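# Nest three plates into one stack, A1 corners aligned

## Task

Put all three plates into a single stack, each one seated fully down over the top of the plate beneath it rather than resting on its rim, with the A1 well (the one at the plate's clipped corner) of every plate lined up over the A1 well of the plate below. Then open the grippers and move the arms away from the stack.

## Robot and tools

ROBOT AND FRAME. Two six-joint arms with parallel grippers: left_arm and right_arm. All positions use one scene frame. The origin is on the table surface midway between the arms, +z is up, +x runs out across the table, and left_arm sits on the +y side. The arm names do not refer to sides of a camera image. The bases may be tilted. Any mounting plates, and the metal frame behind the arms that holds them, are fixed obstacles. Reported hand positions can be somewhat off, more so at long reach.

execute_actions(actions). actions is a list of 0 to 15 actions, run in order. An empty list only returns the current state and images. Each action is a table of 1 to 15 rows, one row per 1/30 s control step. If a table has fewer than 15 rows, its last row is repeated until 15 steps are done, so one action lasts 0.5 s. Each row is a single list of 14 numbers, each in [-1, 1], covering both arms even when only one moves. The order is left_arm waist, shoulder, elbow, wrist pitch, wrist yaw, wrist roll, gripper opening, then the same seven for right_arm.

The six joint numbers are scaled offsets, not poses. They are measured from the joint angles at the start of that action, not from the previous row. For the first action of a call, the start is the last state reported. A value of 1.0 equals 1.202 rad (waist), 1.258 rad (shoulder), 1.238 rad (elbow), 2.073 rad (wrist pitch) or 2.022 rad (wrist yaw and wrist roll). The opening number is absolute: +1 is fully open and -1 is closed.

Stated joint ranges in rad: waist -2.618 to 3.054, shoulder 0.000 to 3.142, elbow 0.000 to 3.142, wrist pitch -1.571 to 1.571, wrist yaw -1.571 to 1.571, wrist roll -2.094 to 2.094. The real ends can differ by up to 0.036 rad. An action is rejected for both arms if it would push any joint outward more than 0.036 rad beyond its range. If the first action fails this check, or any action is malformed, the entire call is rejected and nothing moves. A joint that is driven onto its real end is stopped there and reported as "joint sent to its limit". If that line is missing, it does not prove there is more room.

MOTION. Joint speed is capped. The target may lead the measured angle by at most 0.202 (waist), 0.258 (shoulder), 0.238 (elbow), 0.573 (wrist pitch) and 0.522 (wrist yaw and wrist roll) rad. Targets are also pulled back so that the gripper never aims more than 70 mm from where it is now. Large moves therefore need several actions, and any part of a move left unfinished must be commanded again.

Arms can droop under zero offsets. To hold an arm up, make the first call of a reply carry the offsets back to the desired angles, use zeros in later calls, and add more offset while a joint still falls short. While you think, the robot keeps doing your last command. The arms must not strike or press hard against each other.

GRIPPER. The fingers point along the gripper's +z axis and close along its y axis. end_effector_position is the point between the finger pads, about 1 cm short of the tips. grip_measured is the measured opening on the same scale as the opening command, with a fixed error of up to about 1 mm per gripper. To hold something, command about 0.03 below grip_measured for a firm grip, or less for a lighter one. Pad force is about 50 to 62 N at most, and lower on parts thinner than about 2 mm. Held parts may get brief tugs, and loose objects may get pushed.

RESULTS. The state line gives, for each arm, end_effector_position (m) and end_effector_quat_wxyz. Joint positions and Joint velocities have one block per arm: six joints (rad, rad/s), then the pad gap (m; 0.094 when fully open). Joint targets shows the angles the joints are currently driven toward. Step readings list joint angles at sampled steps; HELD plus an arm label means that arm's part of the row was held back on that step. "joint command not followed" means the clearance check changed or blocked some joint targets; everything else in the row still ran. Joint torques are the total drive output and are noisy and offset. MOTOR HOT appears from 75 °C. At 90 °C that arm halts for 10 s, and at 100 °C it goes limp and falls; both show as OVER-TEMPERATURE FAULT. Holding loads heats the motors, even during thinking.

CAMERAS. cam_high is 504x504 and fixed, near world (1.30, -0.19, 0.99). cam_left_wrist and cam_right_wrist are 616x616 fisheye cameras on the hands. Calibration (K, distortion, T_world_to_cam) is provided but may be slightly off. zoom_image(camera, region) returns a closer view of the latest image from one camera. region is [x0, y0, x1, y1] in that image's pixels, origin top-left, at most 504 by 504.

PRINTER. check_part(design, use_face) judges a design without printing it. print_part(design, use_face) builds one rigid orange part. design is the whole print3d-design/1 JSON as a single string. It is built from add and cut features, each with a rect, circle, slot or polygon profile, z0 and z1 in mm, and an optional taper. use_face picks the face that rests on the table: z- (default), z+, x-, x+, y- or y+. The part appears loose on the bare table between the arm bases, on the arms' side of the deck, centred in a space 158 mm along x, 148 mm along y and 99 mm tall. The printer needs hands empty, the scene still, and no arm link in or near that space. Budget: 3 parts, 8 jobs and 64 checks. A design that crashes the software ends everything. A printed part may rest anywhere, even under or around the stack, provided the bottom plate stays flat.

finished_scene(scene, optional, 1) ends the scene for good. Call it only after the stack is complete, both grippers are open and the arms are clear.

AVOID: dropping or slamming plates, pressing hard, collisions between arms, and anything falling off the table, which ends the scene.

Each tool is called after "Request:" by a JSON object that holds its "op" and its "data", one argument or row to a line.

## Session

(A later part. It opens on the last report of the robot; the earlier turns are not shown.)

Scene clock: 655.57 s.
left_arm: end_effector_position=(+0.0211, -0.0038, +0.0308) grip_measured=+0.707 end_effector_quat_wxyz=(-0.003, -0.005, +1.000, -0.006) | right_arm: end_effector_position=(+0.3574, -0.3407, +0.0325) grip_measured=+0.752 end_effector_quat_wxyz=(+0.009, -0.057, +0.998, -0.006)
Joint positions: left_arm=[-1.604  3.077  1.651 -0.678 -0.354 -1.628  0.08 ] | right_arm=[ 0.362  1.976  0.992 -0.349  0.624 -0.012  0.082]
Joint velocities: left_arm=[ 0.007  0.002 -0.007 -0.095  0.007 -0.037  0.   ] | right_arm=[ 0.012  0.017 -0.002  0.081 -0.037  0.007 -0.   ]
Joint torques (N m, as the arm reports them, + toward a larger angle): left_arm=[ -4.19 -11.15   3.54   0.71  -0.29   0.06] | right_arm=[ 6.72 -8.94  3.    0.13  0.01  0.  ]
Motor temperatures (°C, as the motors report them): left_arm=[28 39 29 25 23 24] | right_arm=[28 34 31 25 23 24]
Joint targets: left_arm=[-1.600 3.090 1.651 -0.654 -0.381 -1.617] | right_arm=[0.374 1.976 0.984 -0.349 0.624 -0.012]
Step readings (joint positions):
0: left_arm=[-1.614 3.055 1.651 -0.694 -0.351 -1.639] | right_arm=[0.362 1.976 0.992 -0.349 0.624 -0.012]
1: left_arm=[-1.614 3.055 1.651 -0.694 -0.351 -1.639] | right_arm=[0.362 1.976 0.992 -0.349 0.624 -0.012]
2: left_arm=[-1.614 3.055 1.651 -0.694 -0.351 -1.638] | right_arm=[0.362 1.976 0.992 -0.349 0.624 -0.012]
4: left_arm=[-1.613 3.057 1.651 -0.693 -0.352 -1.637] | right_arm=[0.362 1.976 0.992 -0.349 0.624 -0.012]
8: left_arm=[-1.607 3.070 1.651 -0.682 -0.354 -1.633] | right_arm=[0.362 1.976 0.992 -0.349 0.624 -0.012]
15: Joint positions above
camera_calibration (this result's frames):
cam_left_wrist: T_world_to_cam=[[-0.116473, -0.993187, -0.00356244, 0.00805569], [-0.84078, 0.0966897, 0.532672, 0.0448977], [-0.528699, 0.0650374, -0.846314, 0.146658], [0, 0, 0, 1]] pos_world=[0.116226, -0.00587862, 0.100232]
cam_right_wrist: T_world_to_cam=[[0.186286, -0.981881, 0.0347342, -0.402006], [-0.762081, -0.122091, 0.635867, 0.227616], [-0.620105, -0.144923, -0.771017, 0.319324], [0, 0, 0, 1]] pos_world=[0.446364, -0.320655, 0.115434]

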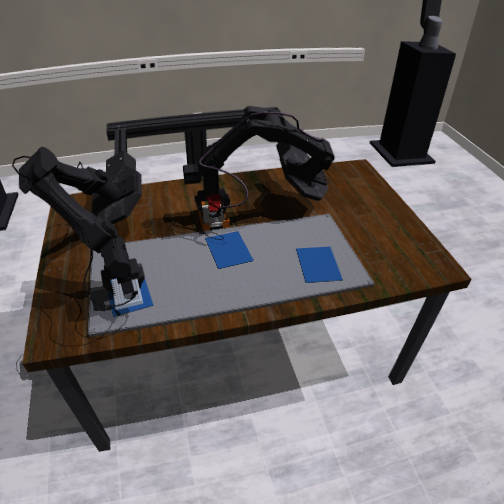

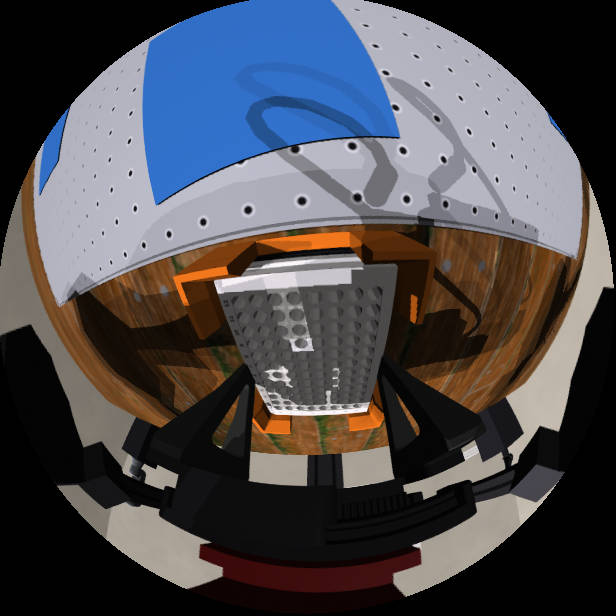

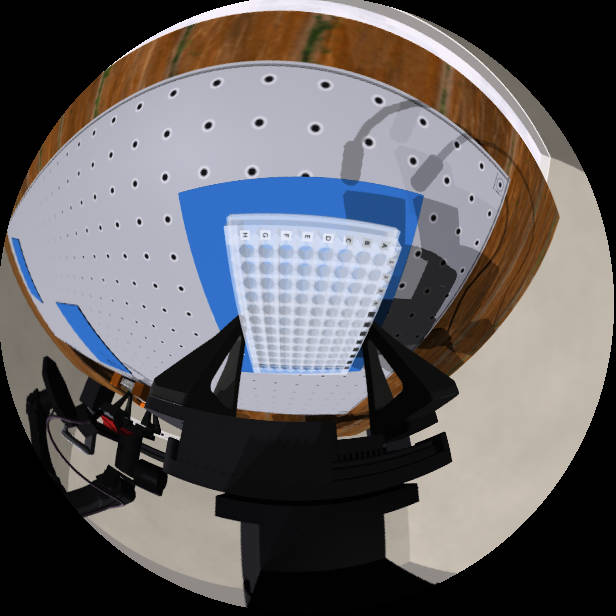

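Request:
{"op": "execute_actions", "data": {
  "actions": []
}}

Scene clock: 697.33 s.
left_arm: end_effector_position=(+0.0211, -0.0038, +0.0308) grip_measured=+0.707 end_effector_quat_wxyz=(-0.003, -0.005, +1.000, -0.006) | right_arm: end_effector_position=(+0.3574, -0.3407, +0.0325) grip_measured=+0.752 end_effector_quat_wxyz=(+0.009, -0.057, +0.998, -0.006)
Joint positions: left_arm=[-1.604  3.077  1.651 -0.678 -0.354 -1.628  0.08 ] | right_arm=[ 0.362  1.976  0.992 -0.349  0.624 -0.012  0.082]
Joint velocities: left_arm=[-0.007 -0.017 -0.012 -0.007  0.007  0.051  0.001] | right_arm=[ 0.007 -0.017  0.007 -0.037 -0.066  0.022 -0.001]
Joint torques (N m, as the arm reports them, + toward a larger angle): left_arm=[ -4.24 -11.17   3.56   0.72  -0.28   0.07] | right_arm=[ 6.7  -8.98  2.95  0.13  0.    0.  ]
Motor temperatures (°C, as the motors report them): left_arm=[27 38 29 25 23 24] | right_arm=[28 34 31 24 23 24]
Joint targets: left_arm=[-1.600 3.090 1.651 -0.654 -0.381 -1.617] | right_arm=[0.374 1.976 0.984 -0.349 0.624 -0.012]
camera_calibration (this result's frames):
cam_left_wrist: T_world_to_cam=[[-0.116473, -0.993187, -0.00356244, 0.00805569], [-0.84078, 0.0966897, 0.532672, 0.0448977], [-0.528699, 0.0650374, -0.846314, 0.146658], [0, 0, 0, 1]] pos_world=[0.116226, -0.00587862, 0.100232]
cam_right_wrist: T_world_to_cam=[[0.186286, -0.981881, 0.0347342, -0.402006], [-0.762081, -0.122091, 0.635867, 0.227616], [-0.620105, -0.144923, -0.771017, 0.319324], [0, 0, 0, 1]] pos_world=[0.446364, -0.320655, 0.115434]

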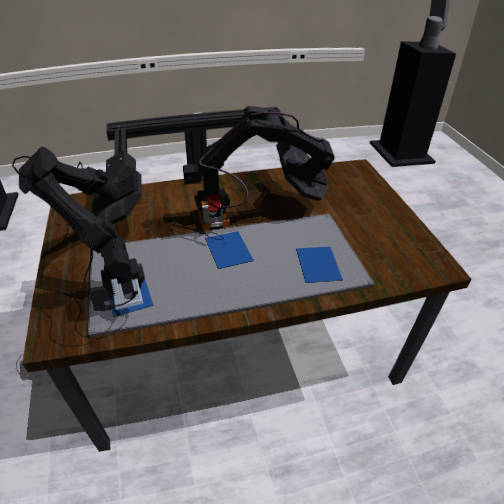

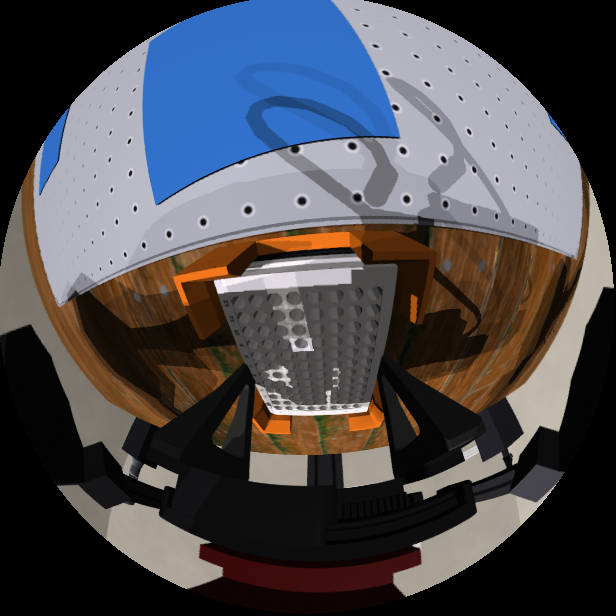

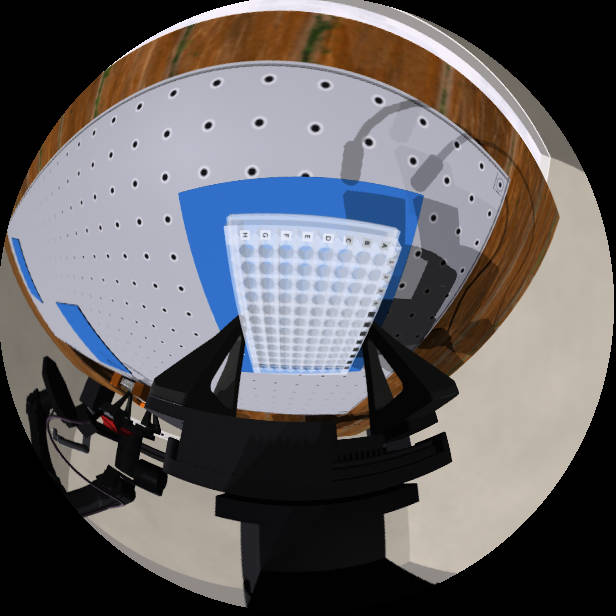

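Request:
{"op": "execute_actions", "data": {
  "actions": [
    [[0,-0.008,0,0,0,0,0.68,0.01,0,-0.007,0,0,0,0.72],[0,-0.008,0,0,0,0,0.68,0.01,0,-0.007,0,0,0,0.72],[0,-0.008,0,0,0,0,0.68,0.01,0,-0.007,0,0,0,0.72],[0,-0.008,0,0,0,0,0.68,0.01,0,-0.007,0,0,0,0.72],[0,-0.008,0,0,0,0,0.75,0.01,0,-0.007,0,0,0,0.72],[0,-0.008,0,0,0,0,0.8,0.01,0,-0.007,0,0,0,0.72],[0,-0.008,0,0,0,0,0.9,0.01,0,-0.007,0,0,0,0.72]]
  ]
}}

Request:
{"op": "zoom_image", "data": {
  "camera": "cam_left_wrist",
  "region": [150, 200, 460, 460]
}}

Request:
{"op": "zoom_image", "data": {
  "camera": "cam_high",
  "region": [170, 170, 260, 250]
}}

Scene clock: 713.77 s.
left_arm: end_effector_position=(+0.0201, -0.0037, +0.0308) grip_measured=+0.898 end_effector_quat_wxyz=(-0.006, -0.005, +1.000, -0.005) | right_arm: end_effector_position=(+0.3574, -0.3407, +0.0325) grip_measured=+0.752 end_effector_quat_wxyz=(+0.009, -0.057, +0.998, -0.006)
Joint positions: left_arm=[-1.604  3.077  1.651 -0.678 -0.349 -1.628  0.089] | right_arm=[ 0.362  1.976  0.992 -0.349  0.624 -0.012  0.082]
Joint velocities: left_arm=[ 0.002  0.002 -0.017 -0.037  0.022 -0.007  0.001] | right_arm=[ 0.007  0.007  0.012 -0.066 -0.007  0.066 -0.001]
Joint torques (N m, as the arm reports them, + toward a larger angle): left_arm=[ -4.52 -13.31   3.55   0.53  -0.05  -0.03] | right_arm=[ 6.69 -9.02  2.98  0.13  0.   -0.01]
Motor temperatures (°C, as the motors report them): left_arm=[27 38 29 25 23 24] | right_arm=[29 34 31 24 23 24]
Joint targets: left_arm=[-1.604 3.067 1.651 -0.678 -0.354 -1.628] | right_arm=[0.374 1.976 0.984 -0.349 0.624 -0.012]
Step readings (joint positions):
0: left_arm=[-1.604 3.077 1.651 -0.678 -0.354 -1.628] | right_arm=[0.362 1.976 0.992 -0.349 0.624 -0.012]
1: left_arm=[-1.604 3.077 1.651 -0.678 -0.353 -1.628] | right_arm=[0.362 1.976 0.992 -0.349 0.624 -0.012]
2: left_arm=[-1.604 3.077 1.651 -0.678 -0.353 -1.628] | right_arm=[0.362 1.976 0.992 -0.349 0.624 -0.012]
4: left_arm=[-1.604 3.077 1.651 -0.678 -0.353 -1.628] | right_arm=[0.362 1.976 0.992 -0.349 0.624 -0.012]
8: left_arm=[-1.604 3.077 1.651 -0.678 -0.351 -1.628] | right_arm=[0.362 1.976 0.992 -0.349 0.624 -0.012]
15: Joint positions above
camera_calibration (this result's frames):
cam_left_wrist: T_world_to_cam=[[-0.116559, -0.993179, -0.00316489, 0.00797449], [-0.837716, 0.0966008, 0.537495, 0.0438211], [-0.533523, 0.0653009, -0.843261, 0.146128], [0, 0, 0, 1]] pos_world=[0.115602, -0.00585535, 0.0996956]
cam_right_wrist: T_world_to_cam=[[0.186286, -0.981881, 0.0347342, -0.402006], [-0.762081, -0.122091, 0.635867, 0.227616], [-0.620105, -0.144923, -0.771017, 0.319324], [0, 0, 0, 1]] pos_world=[0.446364, -0.320655, 0.115434]

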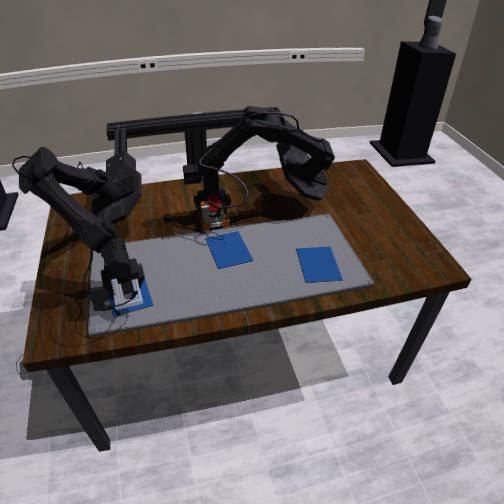

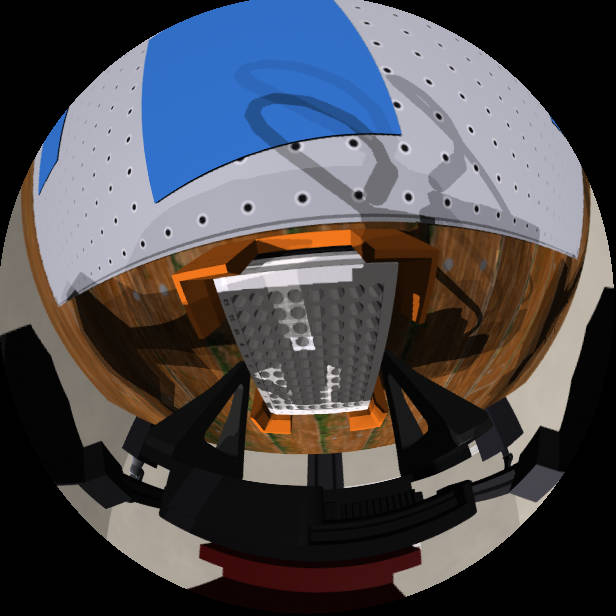

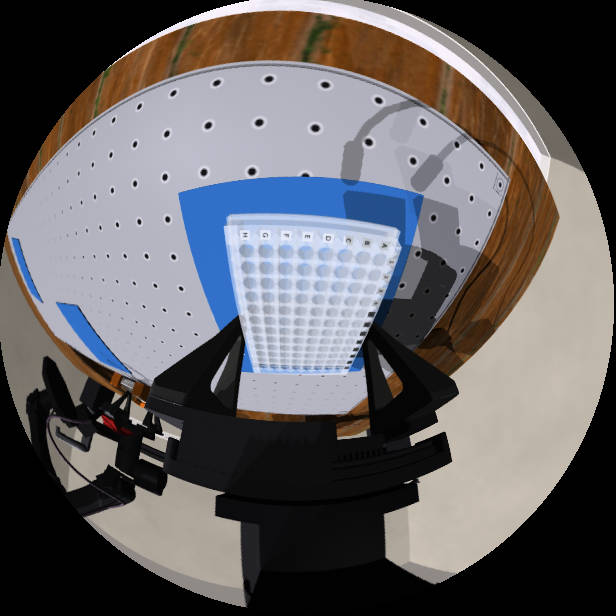

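Region (150, 200, 460, 460) of cam_left_wrist's 616x616 image, scaled by 1.626, with more detail than that image has; it fills the top 423 rows of this view, and the rest is white.

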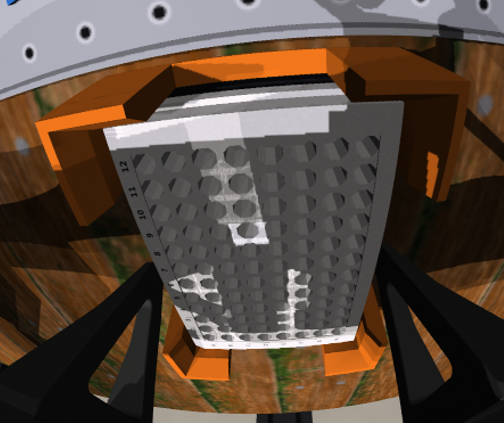

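Region (170, 170, 260, 250) of cam_high's 504x504 image, scaled by 5.600, with more detail than that image has.

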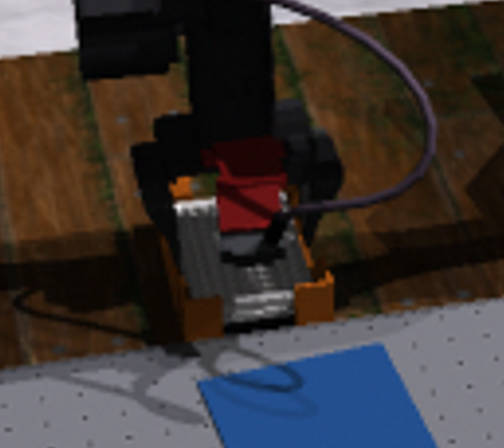

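Request:
{"op": "execute_actions", "data": {
  "actions": [
    [[-0.007,-0.015,0.002,-0.012,0,0,0.95,0.01,0,-0.007,0,0,0,0.72],[-0.014,-0.028,0.004,-0.022,0,0,0.95,0.01,0,-0.007,0,0,0,0.72],[-0.021,-0.04,0.006,-0.032,0,0,0.95,0.01,0,-0.007,0,0,0,0.72],[-0.027,-0.05,0.008,-0.042,0,0,0.95,0.01,0,-0.007,0,0,0,0.72],[-0.027,-0.055,0.008,-0.045,0,0,0.95,0.01,0,-0.007,0,0,0,0.72],[-0.027,-0.055,0.008,-0.045,0,0,0.95,0.01,0,-0.007,0,0,0,0.72],[-0.035,-0.065,0.02,-0.06,0,0,0.95,0.01,0,-0.007,0,0,0,0.72],[-0.044,-0.077,0.035,-0.078,0,0,0.95,0.01,0,-0.007,0,0,0,0.72],[-0.053,-0.09,0.05,-0.095,0,0,0.95,0.01,0,-0.007,0,0,0,0.72],[-0.062,-0.103,0.065,-0.112,0,0,0.95,0.01,0,-0.007,0,0,0,0.72]]
  ]
}}

Request:
{"op": "zoom_image", "data": {
  "camera": "cam_left_wrist",
  "region": [180, 200, 430, 420]
}}

Request:
{"op": "zoom_image", "data": {
  "camera": "cam_high",
  "region": [180, 190, 250, 240]
}}

Scene clock: 730.07 s.
left_arm: end_effector_position=(+0.0232, -0.0134, +0.0986) grip_measured=+0.948 end_effector_quat_wxyz=(+0.006, +0.020, +1.000, -0.019) | right_arm: end_effector_position=(+0.3574, -0.3407, +0.0325) grip_measured=+0.752 end_effector_quat_wxyz=(+0.009, -0.057, +0.998, -0.006)
Joint positions: left_arm=[-1.669  2.96   1.716 -0.853 -0.342 -1.628  0.092] | right_arm=[ 0.362  1.976  0.992 -0.349  0.624 -0.012  0.082]
Joint velocities: left_arm=[-0.066 -0.188  0.1   -0.11  -0.051 -0.022  0.   ] | right_arm=[-0.007 -0.022  0.007  0.007  0.022  0.007  0.001]
Joint torques (N m, as the arm reports them, + toward a larger angle): left_arm=[ -4.95 -12.53   4.67   0.26  -0.08  -0.03] | right_arm=[ 6.72 -9.02  2.95  0.12  0.01 -0.02]
Motor temperatures (°C, as the motors report them): left_arm=[27 40 29 25 23 24] | right_arm=[29 34 31 24 23 24]
Joint targets: left_arm=[-1.678 2.947 1.731 -0.910 -0.348 -1.628] | right_arm=[0.374 1.976 0.984 -0.349 0.624 -0.012]
Step readings (joint positions):
0: left_arm=[-1.604 3.077 1.651 -0.678 -0.348 -1.628] | right_arm=[0.362 1.976 0.992 -0.349 0.624 -0.012]
1: left_arm=[-1.604 3.077 1.651 -0.678 -0.347 -1.628] | right_arm=[0.362 1.976 0.992 -0.349 0.624 -0.012]
2: left_arm=[-1.604 3.077 1.651 -0.680 -0.346 -1.628] | right_arm=[0.362 1.976 0.992 -0.349 0.624 -0.012]
4: left_arm=[-1.606 3.070 1.651 -0.698 -0.344 -1.628] | right_arm=[0.362 1.976 0.992 -0.349 0.624 -0.012]
8: left_arm=[-1.621 3.035 1.654 -0.745 -0.342 -1.628] | right_arm=[0.362 1.976 0.992 -0.349 0.624 -0.012]
15: Joint positions above
camera_calibration (this result's frames):
cam_left_wrist: T_world_to_cam=[[-0.166069, -0.985891, 0.0209946, -0.0022319], [-0.844818, 0.153223, 0.512645, 0.0142763], [-0.508629, 0.0673979, -0.858344, 0.206491], [0, 0, 0, 1]] pos_world=[0.116717, -0.0183049, 0.169968]
cam_right_wrist: T_world_to_cam=[[0.186286, -0.981881, 0.0347342, -0.402006], [-0.762081, -0.122091, 0.635867, 0.227616], [-0.620105, -0.144923, -0.771017, 0.319324], [0, 0, 0, 1]] pos_world=[0.446364, -0.320655, 0.115434]

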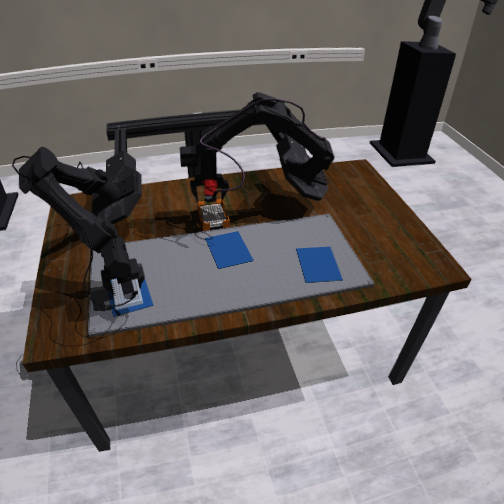

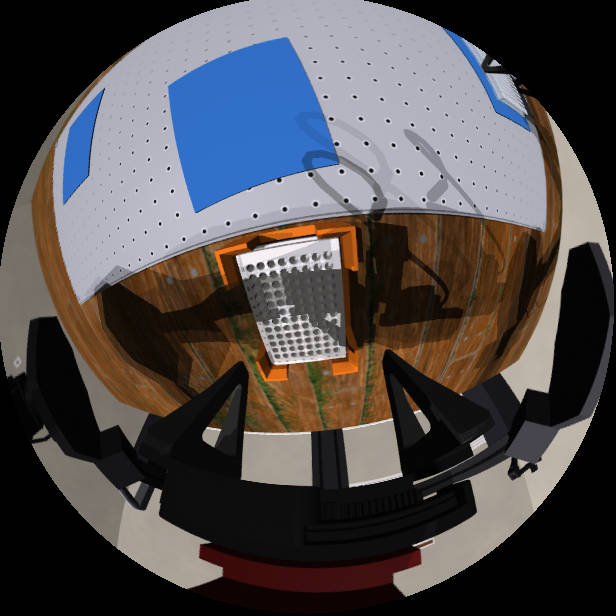

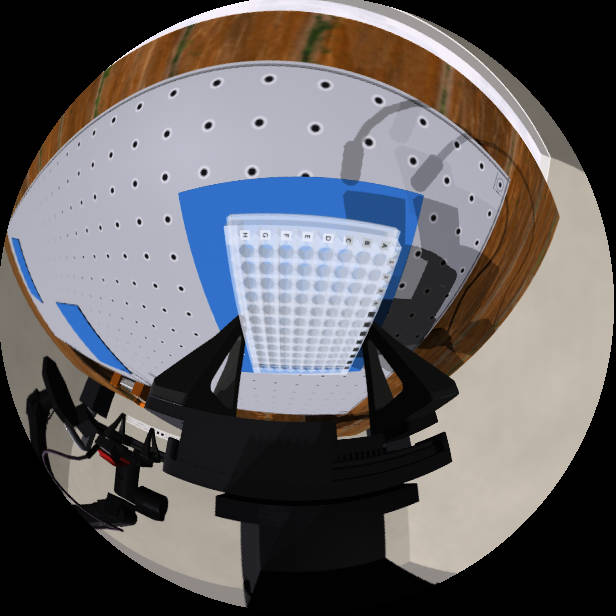

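Region (180, 200, 430, 420) of cam_left_wrist's 616x616 image, scaled by 2.016, with more detail than that image has; it fills the top 444 rows of this view, and the rest is white.

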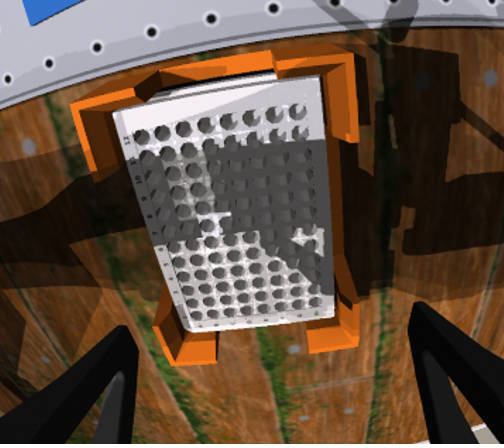

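Region (180, 190, 250, 240) of cam_high's 504x504 image, scaled by 7.200, with more detail than that image has; it fills the top 360 rows of this view, and the rest is white.

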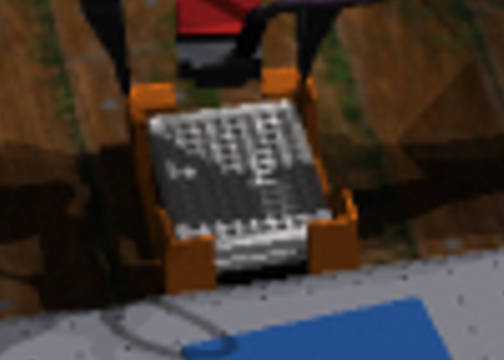

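Request:
{"op": "execute_actions", "data": {
  "actions": [
    [[-0.005,-0.02,-0.04,0.015,0.002,0.04,0.95,0.01,0,-0.007,0,0,0,0.72],[-0.008,-0.04,-0.08,0.03,0.004,0.08,0.95,0.01,0,-0.007,0,0,0,0.72],[-0.011,-0.055,-0.12,0.045,0.006,0.12,0.95,0.01,0,-0.007,0,0,0,0.72],[-0.014,-0.07,-0.16,0.06,0.008,0.16,0.95,0.01,0,-0.007,0,0,0,0.72],[-0.018,-0.085,-0.2,0.075,0.01,0.2,0.95,0.01,0,-0.007,0,0,0,0.72],[-0.021,-0.1,-0.24,0.09,0.012,0.24,0.95,0.01,0,-0.007,0,0,0,0.72],[-0.025,-0.115,-0.28,0.1,0.013,0.28,0.95,0.01,0,-0.007,0,0,0,0.72],[-0.028,-0.13,-0.32,0.115,0.014,0.31,0.95,0.01,0,-0.007,0,0,0,0.72],[-0.032,-0.145,-0.36,0.125,0.015,0.34,0.95,0.01,0,-0.007,0,0,0,0.72],[-0.035,-0.16,-0.4,0.135,0.016,0.37,0.95,0.01,0,-0.007,0,0,0,0.72],[-0.038,-0.17,-0.43,0.143,0.017,0.39,0.95,0.01,0,-0.007,0,0,0,0.72]]
  ]
}}

Scene clock: 769.60 s.
left_arm: end_effector_position=(+0.0118, +0.1081, +0.0632) grip_measured=+0.948 end_effector_quat_wxyz=(-0.012, +0.386, +0.921, +0.043) | right_arm: end_effector_position=(+0.3574, -0.3407, +0.0325) grip_measured=+0.752 end_effector_quat_wxyz=(+0.009, -0.057, +0.998, -0.006)
Joint positions: left_arm=[-1.702  2.781  1.181 -0.639 -0.304 -0.945  0.092] | right_arm=[ 0.362  1.976  0.992 -0.349  0.624 -0.012  0.082]
Joint velocities: left_arm=[-0.012  0.002 -0.061  0.198  0.022  0.681  0.   ] | right_arm=[-0.002  0.007  0.012 -0.066  0.022 -0.066  0.   ]
Joint torques (N m, as the arm reports them, + toward a larger angle): left_arm=[ -4.44 -13.01   3.65   0.8   -0.1    0.  ] | right_arm=[ 6.73 -9.01  2.99  0.13  0.   -0.01]
Motor temperatures (°C, as the motors report them): left_arm=[28 40 29 24 23 24] | right_arm=[29 34 30 24 23 24]
Joint targets: left_arm=[-1.714 2.746 1.184 -0.556 -0.308 -0.839] | right_arm=[0.374 1.976 0.984 -0.349 0.624 -0.012]
Step readings (joint positions):
0: left_arm=[-1.670 2.954 1.720 -0.889 -0.340 -1.628] | right_arm=[0.362 1.976 0.992 -0.349 0.624 -0.012]
1: left_arm=[-1.670 2.953 1.712 -0.879 -0.340 -1.617] | right_arm=[0.362 1.976 0.992 -0.349 0.624 -0.012]
2: left_arm=[-1.670 2.946 1.690 -0.856 -0.339 -1.592] | right_arm=[0.362 1.976 0.992 -0.349 0.624 -0.012]
4: left_arm=[-1.670 2.920 1.613 -0.805 -0.334 -1.511] | right_arm=[0.362 1.976 0.992 -0.349 0.624 -0.012]
8: left_arm=[-1.674 2.854 1.411 -0.719 -0.322 -1.275] | right_arm=[0.362 1.976 0.992 -0.349 0.624 -0.012]
15: Joint positions above
camera_calibration (this result's frames):
cam_left_wrist: T_world_to_cam=[[-0.795474, -0.600982, -0.0777302, 0.0885119], [-0.526222, 0.621449, 0.580423, -0.0544487], [-0.300518, 0.502615, -0.810596, 0.109568], [0, 0, 0, 1]] pos_world=[0.074684, 0.0319606, 0.127299]
cam_right_wrist: T_world_to_cam=[[0.186286, -0.981881, 0.0347342, -0.402006], [-0.762081, -0.122091, 0.635867, 0.227616], [-0.620105, -0.144923, -0.771017, 0.319324], [0, 0, 0, 1]] pos_world=[0.446364, -0.320655, 0.115434]

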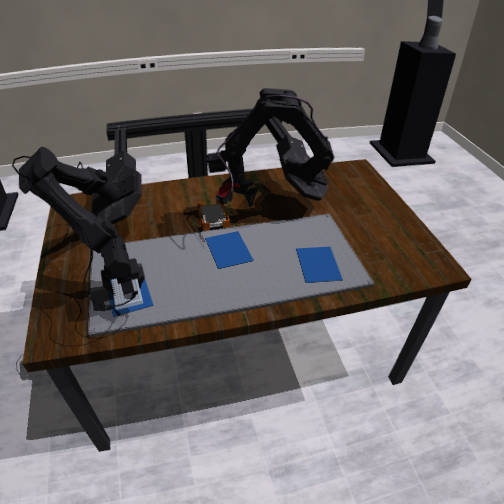

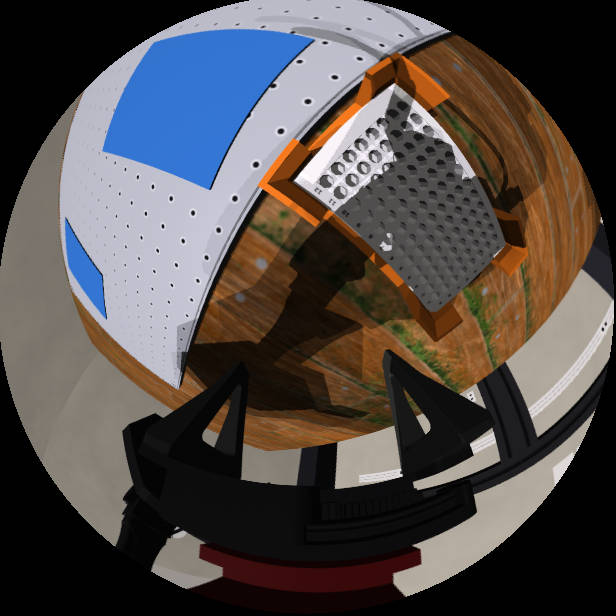

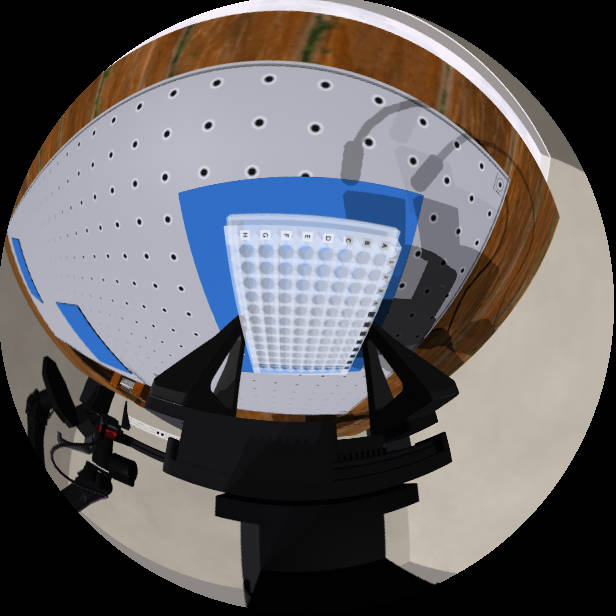

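Request:
{"op": "execute_actions", "data": {
  "actions": [
    [[-0.01,-0.05,-0.03,0.04,0.002,0.08,0.95,0.01,0,-0.007,0,0,0,0.72],[-0.014,-0.075,-0.07,0.06,0.004,0.12,0.95,0.01,0,-0.007,0,0,0,0.72],[-0.018,-0.1,-0.11,0.08,0.006,0.16,0.95,0.01,0,-0.007,0,0,0,0.72],[-0.022,-0.12,-0.15,0.1,0.008,0.2,0.95,0.01,0,-0.007,0,0,0,0.72],[-0.026,-0.14,-0.19,0.12,0.01,0.24,0.95,0.01,0,-0.007,0,0,0,0.72],[-0.03,-0.16,-0.23,0.14,0.012,0.28,0.95,0.01,0,-0.007,0,0,0,0.72],[-0.035,-0.18,-0.27,0.155,0.013,0.32,0.95,0.01,0,-0.007,0,0,0,0.72],[-0.04,-0.195,-0.31,0.17,0.014,0.36,0.95,0.01,0,-0.007,0,0,0,0.72],[-0.045,-0.21,-0.35,0.185,0.014,0.4,0.95,0.01,0,-0.007,0,0,0,0.72],[-0.05,-0.22,-0.39,0.2,0.014,0.44,0.95,0.01,0,-0.007,0,0,0,0.72],[-0.055,-0.22,-0.426,0.21,0.014,0.44,0.95,0.01,0,-0.007,0,0,0,0.72]]
  ]
}}

Request:
{"op": "execute_actions", "data": {
  "actions": []
}}

Scene clock: 783.07 s.
left_arm: end_effector_position=(+0.0143, +0.2073, +0.0562) grip_measured=+0.948 end_effector_quat_wxyz=(-0.005, +0.719, +0.695, +0.010) | right_arm: end_effector_position=(+0.3574, -0.3407, +0.0325) grip_measured=+0.752 end_effector_quat_wxyz=(+0.009, -0.057, +0.998, -0.006)
Joint positions: left_arm=[-1.758  2.526  0.647 -0.304 -0.279 -0.16   0.092] | right_arm=[ 0.362  1.976  0.992 -0.349  0.624 -0.012  0.082]
Joint velocities: left_arm=[-0.017  0.007 -0.164  0.022  0.095  0.696 -0.   ] | right_arm=[-0.007 -0.007  0.002  0.022  0.007  0.022  0.001]
Joint torques (N m, as the arm reports them, + toward a larger angle): left_arm=[-3.25 -8.38  3.55  1.2   0.04  0.  ] | right_arm=[ 6.72 -9.02  2.94  0.13  0.    0.  ]
Motor temperatures (°C, as the motors report them): left_arm=[28 40 29 24 23 24] | right_arm=[29 34 30 24 23 24]
Joint targets: left_arm=[-1.768 2.505 0.654 -0.204 -0.276 -0.055] | right_arm=[0.374 1.976 0.984 -0.349 0.624 -0.012]
Step readings (joint positions):
0: left_arm=[-1.702 2.771 1.180 -0.577 -0.303 -0.845] | right_arm=[0.362 1.976 0.992 -0.349 0.624 -0.012]
1: left_arm=[-1.702 2.767 1.175 -0.573 -0.303 -0.837] | right_arm=[0.362 1.976 0.992 -0.349 0.624 -0.012]
2: left_arm=[-1.702 2.756 1.158 -0.559 -0.301 -0.816] | right_arm=[0.362 1.976 0.992 -0.349 0.624 -0.012]
4: left_arm=[-1.705 2.706 1.086 -0.516 -0.297 -0.739] | right_arm=[0.362 1.976 0.992 -0.349 0.624 -0.012]
8: left_arm=[-1.724 2.590 0.893 -0.415 -0.290 -0.506] | right_arm=[0.362 1.976 0.992 -0.349 0.624 -0.012]
15: Joint positions above
camera_calibration (this result's frames):
cam_left_wrist: T_world_to_cam=[[-0.986751, 0.161177, -0.0185793, -0.00898802], [0.124965, 0.828057, 0.54654, -0.160987], [0.103474, 0.536977, -0.837227, 0.0433365], [0, 0, 0, 1]] pos_world=[0.00676456, 0.111484, 0.124102]
cam_right_wrist: T_world_to_cam=[[0.186286, -0.981881, 0.0347342, -0.402006], [-0.762081, -0.122091, 0.635867, 0.227616], [-0.620105, -0.144923, -0.771017, 0.319324], [0, 0, 0, 1]] pos_world=[0.446364, -0.320655, 0.115434]

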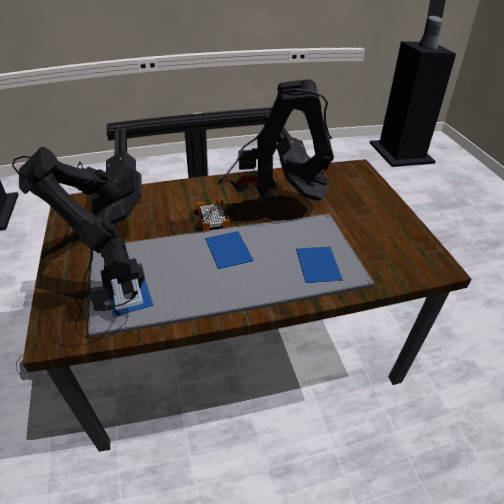

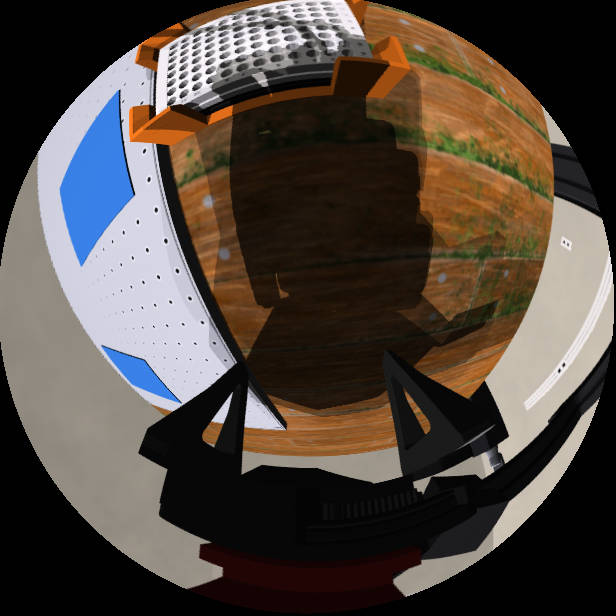

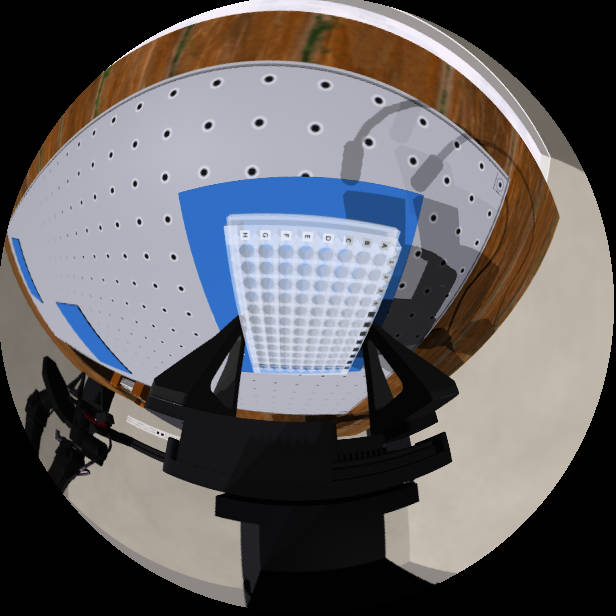

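Scene clock: 783.07 s.
left_arm: end_effector_position=(+0.0143, +0.2073, +0.0562) grip_measured=+0.948 end_effector_quat_wxyz=(-0.005, +0.719, +0.695, +0.010) | right_arm: end_effector_position=(+0.3574, -0.3407, +0.0325) grip_measured=+0.752 end_effector_quat_wxyz=(+0.009, -0.057, +0.998, -0.006)
Joint positions: left_arm=[-1.758  2.526  0.647 -0.304 -0.279 -0.16   0.092] | right_arm=[ 0.362  1.976  0.992 -0.349  0.624 -0.012  0.082]
Joint velocities: left_arm=[-0.017  0.007 -0.164  0.022  0.095  0.696 -0.   ] | right_arm=[-0.007 -0.007  0.002  0.022  0.007  0.022  0.001]
Joint torques (N m, as the arm reports them, + toward a larger angle): left_arm=[-3.25 -8.38  3.55  1.2   0.04  0.  ] | right_arm=[ 6.72 -9.02  2.94  0.13  0.    0.  ]
Motor temperatures (°C, as the motors report them): left_arm=[28 40 29 24 23 24] | right_arm=[29 34 30 24 23 24]
Joint targets: left_arm=[-1.768 2.505 0.654 -0.204 -0.276 -0.055] | right_arm=[0.374 1.976 0.984 -0.349 0.624 -0.012]
camera_calibration (this result's frames):
cam_left_wrist: T_world_to_cam=[[-0.986751, 0.161177, -0.0185793, -0.00898802], [0.124965, 0.828057, 0.54654, -0.160987], [0.103474, 0.536977, -0.837227, 0.0433365], [0, 0, 0, 1]] pos_world=[0.00676456, 0.111484, 0.124102]
cam_right_wrist: T_world_to_cam=[[0.186286, -0.981881, 0.0347342, -0.402006], [-0.762081, -0.122091, 0.635867, 0.227616], [-0.620105, -0.144923, -0.771017, 0.319324], [0, 0, 0, 1]] pos_world=[0.446364, -0.320655, 0.115434]

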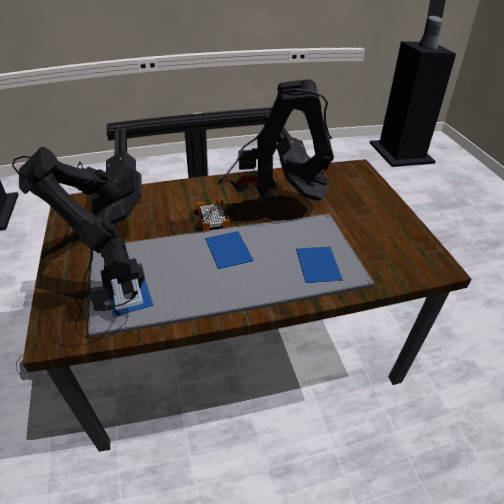

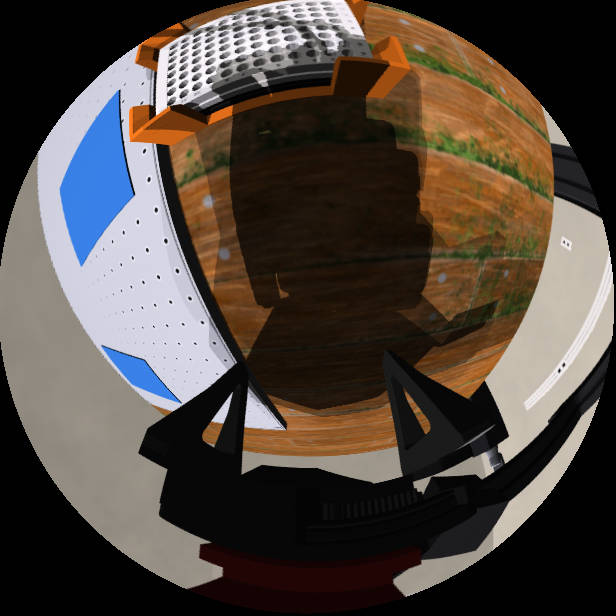

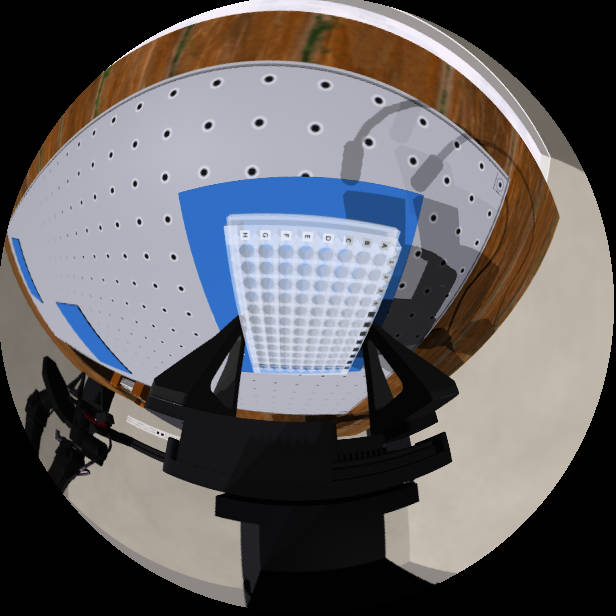

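Request:
{"op": "execute_actions", "data": {
  "actions": [
    [[0,0.03,0,0.05,0,-0.01,0.95,0.01,0,-0.007,0,0,0,0.72],[0,0.05,0,0.07,0,-0.02,0.95,0.01,0,-0.007,0,0,0,0.72],[0,0.07,0,0.09,0,-0.03,0.95,0.01,0,-0.007,0,0,0,0.72],[0,0.09,0,0.1,0,-0.045,0.95,0.01,0,-0.007,0,0,0,0.72]],
    [[0,0,0,0.02,0,0,0.95,0.01,0,-0.007,0,0,0,0.72]]
  ]
}}

Request:
{"op": "zoom_image", "data": {
  "camera": "cam_left_wrist",
  "region": [130, 0, 450, 180]
}}

Scene clock: 795.30 s.
left_arm: end_effector_position=(+0.0040, +0.1904, +0.0314) grip_measured=+0.948 end_effector_quat_wxyz=(+0.014, +0.685, +0.728, -0.019) | right_arm: end_effector_position=(+0.3574, -0.3407, +0.0325) grip_measured=+0.752 end_effector_quat_wxyz=(+0.009, -0.057, +0.998, -0.006)
Joint positions: left_arm=[-1.758  2.642  0.644 -0.113 -0.279 -0.236  0.092] | right_arm=[ 0.362  1.976  0.992 -0.349  0.624 -0.012  0.082]
Joint velocities: left_arm=[-0.012 -0.012  0.002  0.051  0.037 -0.022 -0.001] | right_arm=[-0.012 -0.012  0.007  0.037 -0.037 -0.007  0.001]
Joint torques (N m, as the arm reports them, + toward a larger angle): left_arm=[-2.28 -6.94  1.88  0.82  0.   -0.02] | right_arm=[ 6.67 -9.    3.    0.13  0.01 -0.01]
Motor temperatures (°C, as the motors report them): left_arm=[27 38 28 25 23 24] | right_arm=[29 34 30 23 23 24]
Joint targets: left_arm=[-1.758 2.642 0.644 -0.087 -0.279 -0.235] | right_arm=[0.374 1.976 0.984 -0.349 0.624 -0.012]
Step readings (joint positions; steps 1 to 15: 1st action; 16 to 30: 2nd action):
0: left_arm=[-1.758 2.526 0.644 -0.230 -0.279 -0.061] | right_arm=[0.362 1.976 0.992 -0.349 0.624 -0.012]
1: left_arm=[-1.758 2.529 0.644 -0.229 -0.279 -0.078] | right_arm=[0.362 1.976 0.992 -0.349 0.624 -0.012]
2: left_arm=[-1.758 2.539 0.644 -0.220 -0.279 -0.100] | right_arm=[0.362 1.976 0.992 -0.349 0.624 -0.012]
4: left_arm=[-1.758 2.581 0.644 -0.187 -0.279 -0.145] | right_arm=[0.362 1.976 0.992 -0.349 0.624 -0.012]
8: left_arm=[-1.758 2.641 0.644 -0.155 -0.279 -0.203] | right_arm=[0.362 1.976 0.992 -0.349 0.624 -0.012]
15: left_arm=[-1.758 2.642 0.644 -0.128 -0.279 -0.235] | right_arm=[0.362 1.976 0.992 -0.349 0.624 -0.012]
16: left_arm=[-1.758 2.642 0.644 -0.126 -0.279 -0.236] | right_arm=[0.362 1.976 0.992 -0.349 0.624 -0.012]
17: left_arm=[-1.758 2.642 0.644 -0.123 -0.279 -0.236] | right_arm=[0.362 1.976 0.992 -0.349 0.624 -0.012]
19: left_arm=[-1.758 2.642 0.644 -0.119 -0.279 -0.236] | right_arm=[0.362 1.976 0.992 -0.349 0.624 -0.012]
23: left_arm=[-1.758 2.642 0.644 -0.115 -0.279 -0.236] | right_arm=[0.362 1.976 0.992 -0.349 0.624 -0.012]
30: Joint positions above
camera_calibration (this result's frames):
cam_left_wrist: T_world_to_cam=[[-0.997826, 0.0647245, -0.0123728, 0.00125295], [0.0505016, 0.871727, 0.487382, -0.138358], [0.0423313, 0.485698, -0.873101, 0.0439218], [0, 0, 0, 1]] pos_world=[0.00637825, 0.0991966, 0.105797]
cam_right_wrist: T_world_to_cam=[[0.186286, -0.981881, 0.0347342, -0.402006], [-0.762081, -0.122091, 0.635867, 0.227616], [-0.620105, -0.144923, -0.771017, 0.319324], [0, 0, 0, 1]] pos_world=[0.446364, -0.320655, 0.115434]

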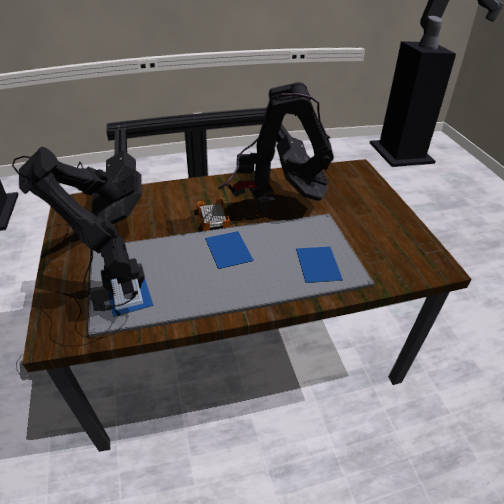

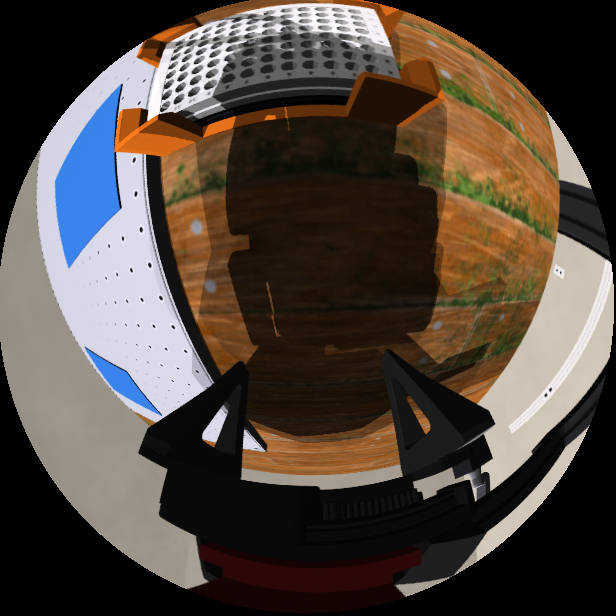

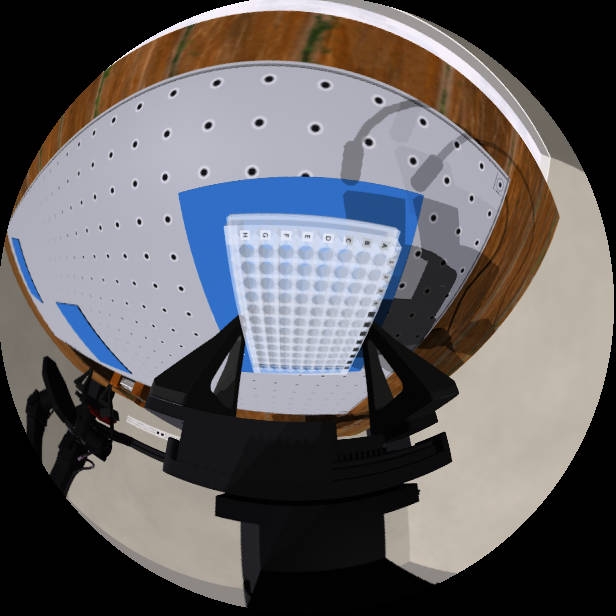

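Region (130, 0, 450, 180) of cam_left_wrist's 616x616 image, scaled by 1.575, with more detail than that image has; it fills the top 284 rows of this view, and the rest is white.

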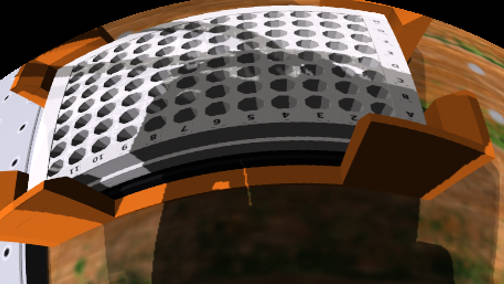

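Request:
{"op": "execute_actions", "data": {
  "actions": [
    [[0.004,-0.01,0.04,-0.02,0,-0.04,0.9,0.01,0,-0.007,0,0,0,0.72],[0.008,-0.01,0.08,-0.045,0,-0.08,0.9,0.01,0,-0.007,0,0,0,0.72],[0.012,-0.005,0.12,-0.07,-0.003,-0.12,0.9,0.01,0,-0.007,0,0,0,0.72],[0.017,0,0.16,-0.095,-0.005,-0.16,0.9,0.01,0,-0.007,0,0,0,0.72],[0.022,0.008,0.2,-0.12,-0.007,-0.2,0.9,0.01,0,-0.007,0,0,0,0.72],[0.027,0.016,0.24,-0.145,-0.009,-0.24,0.9,0.01,0,-0.007,0,0,0,0.72],[0.032,0.024,0.28,-0.17,-0.011,-0.28,0.9,0.01,0,-0.007,0,0,0,0.72],[0.037,0.032,0.32,-0.19,-0.013,-0.32,0.9,0.01,0,-0.007,0,0,0,0.72],[0.042,0.04,0.36,-0.21,-0.015,-0.36,0.9,0.01,0,-0.007,0,0,0,0.72],[0.047,0.047,0.4,-0.23,-0.016,-0.4,0.9,0.01,0,-0.007,0,0,0,0.72],[0.05,0.053,0.44,-0.245,-0.016,-0.44,0.9,0.01,0,-0.007,0,0,0,0.72]]
  ]
}}

Scene clock: 822.10 s.
left_arm: end_effector_position=(+0.0136, +0.0583, +0.0911) grip_measured=+0.902 end_effector_quat_wxyz=(+0.006, +0.332, +0.941, -0.060) | right_arm: end_effector_position=(+0.3574, -0.3407, +0.0325) grip_measured=+0.752 end_effector_quat_wxyz=(+0.009, -0.057, +0.998, -0.006)
Joint positions: left_arm=[-1.697  2.696  1.184 -0.507 -0.296 -0.991  0.089] | right_arm=[ 0.362  1.976  0.992 -0.349  0.624 -0.012  0.082]
Joint velocities: left_arm=[ 0.017  0.007  0.105 -0.242 -0.081 -0.916 -0.002] | right_arm=[-0.002  0.007 -0.002  0.022 -0.007 -0.066 -0.001]
Joint torques (N m, as the arm reports them, + toward a larger angle): left_arm=[-3.77 -8.56  3.45  0.17 -0.11 -0.07] | right_arm=[ 6.71 -9.03  3.01  0.12  0.    0.  ]
Motor temperatures (°C, as the motors report them): left_arm=[27 35 28 25 23 24] | right_arm=[29 34 30 23 23 24]
Joint targets: left_arm=[-1.698 2.708 1.189 -0.621 -0.312 -1.125] | right_arm=[0.374 1.976 0.984 -0.349 0.624 -0.012]
Step readings (joint positions):
0: left_arm=[-1.758 2.642 0.644 -0.112 -0.279 -0.236] | right_arm=[0.362 1.976 0.992 -0.349 0.624 -0.012]
1: left_arm=[-1.758 2.642 0.649 -0.120 -0.279 -0.246] | right_arm=[0.362 1.976 0.992 -0.349 0.624 -0.012]
2: left_arm=[-1.757 2.642 0.663 -0.143 -0.279 -0.271] | right_arm=[0.362 1.976 0.992 -0.349 0.624 -0.012]
4: left_arm=[-1.752 2.643 0.725 -0.215 -0.279 -0.351] | right_arm=[0.362 1.976 0.992 -0.349 0.624 -0.012]
8: left_arm=[-1.729 2.665 0.934 -0.350 -0.281 -0.590] | right_arm=[0.362 1.976 0.992 -0.349 0.624 -0.012]
15: Joint positions above
camera_calibration (this result's frames):
cam_left_wrist: T_world_to_cam=[[-0.718967, -0.689727, 0.0858104, 0.0514155], [-0.580788, 0.664001, 0.470943, -0.0305315], [-0.3818, 0.288755, -0.87798, 0.1775], [0, 0, 0, 1]] pos_world=[0.0870031, 0.00448176, 0.165808]
cam_right_wrist: T_world_to_cam=[[0.186286, -0.981881, 0.0347342, -0.402006], [-0.762081, -0.122091, 0.635867, 0.227616], [-0.620105, -0.144923, -0.771017, 0.319324], [0, 0, 0, 1]] pos_world=[0.446364, -0.320655, 0.115434]

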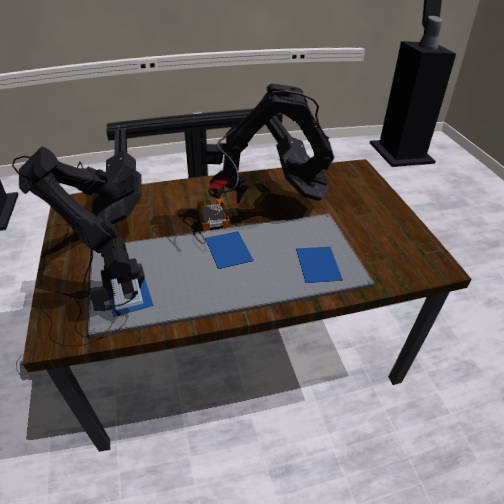

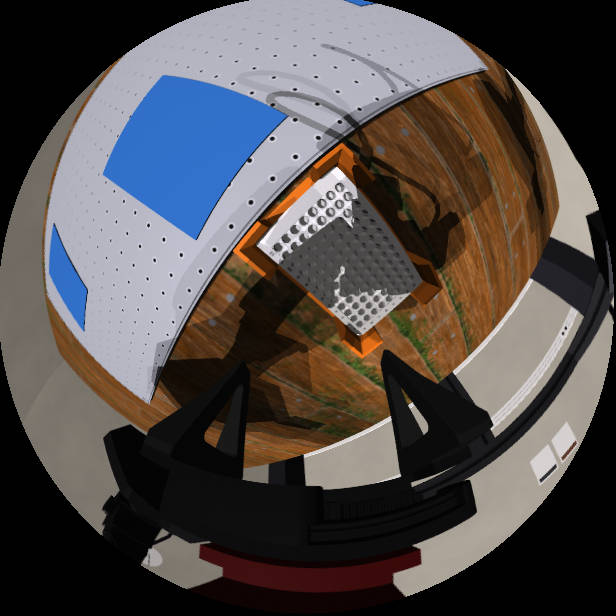

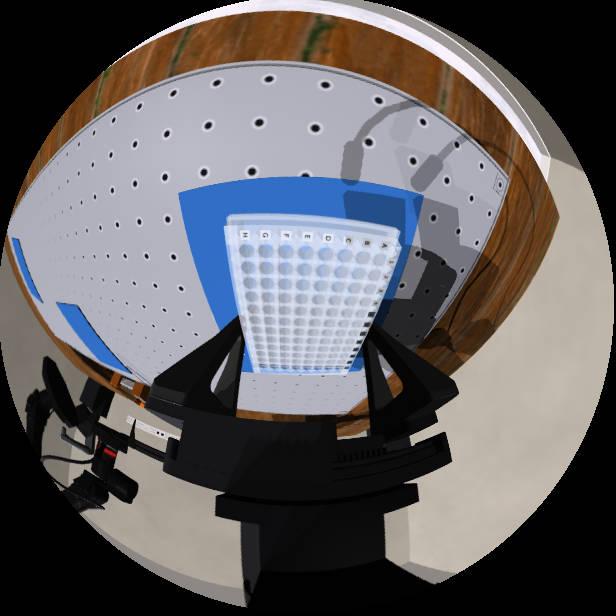

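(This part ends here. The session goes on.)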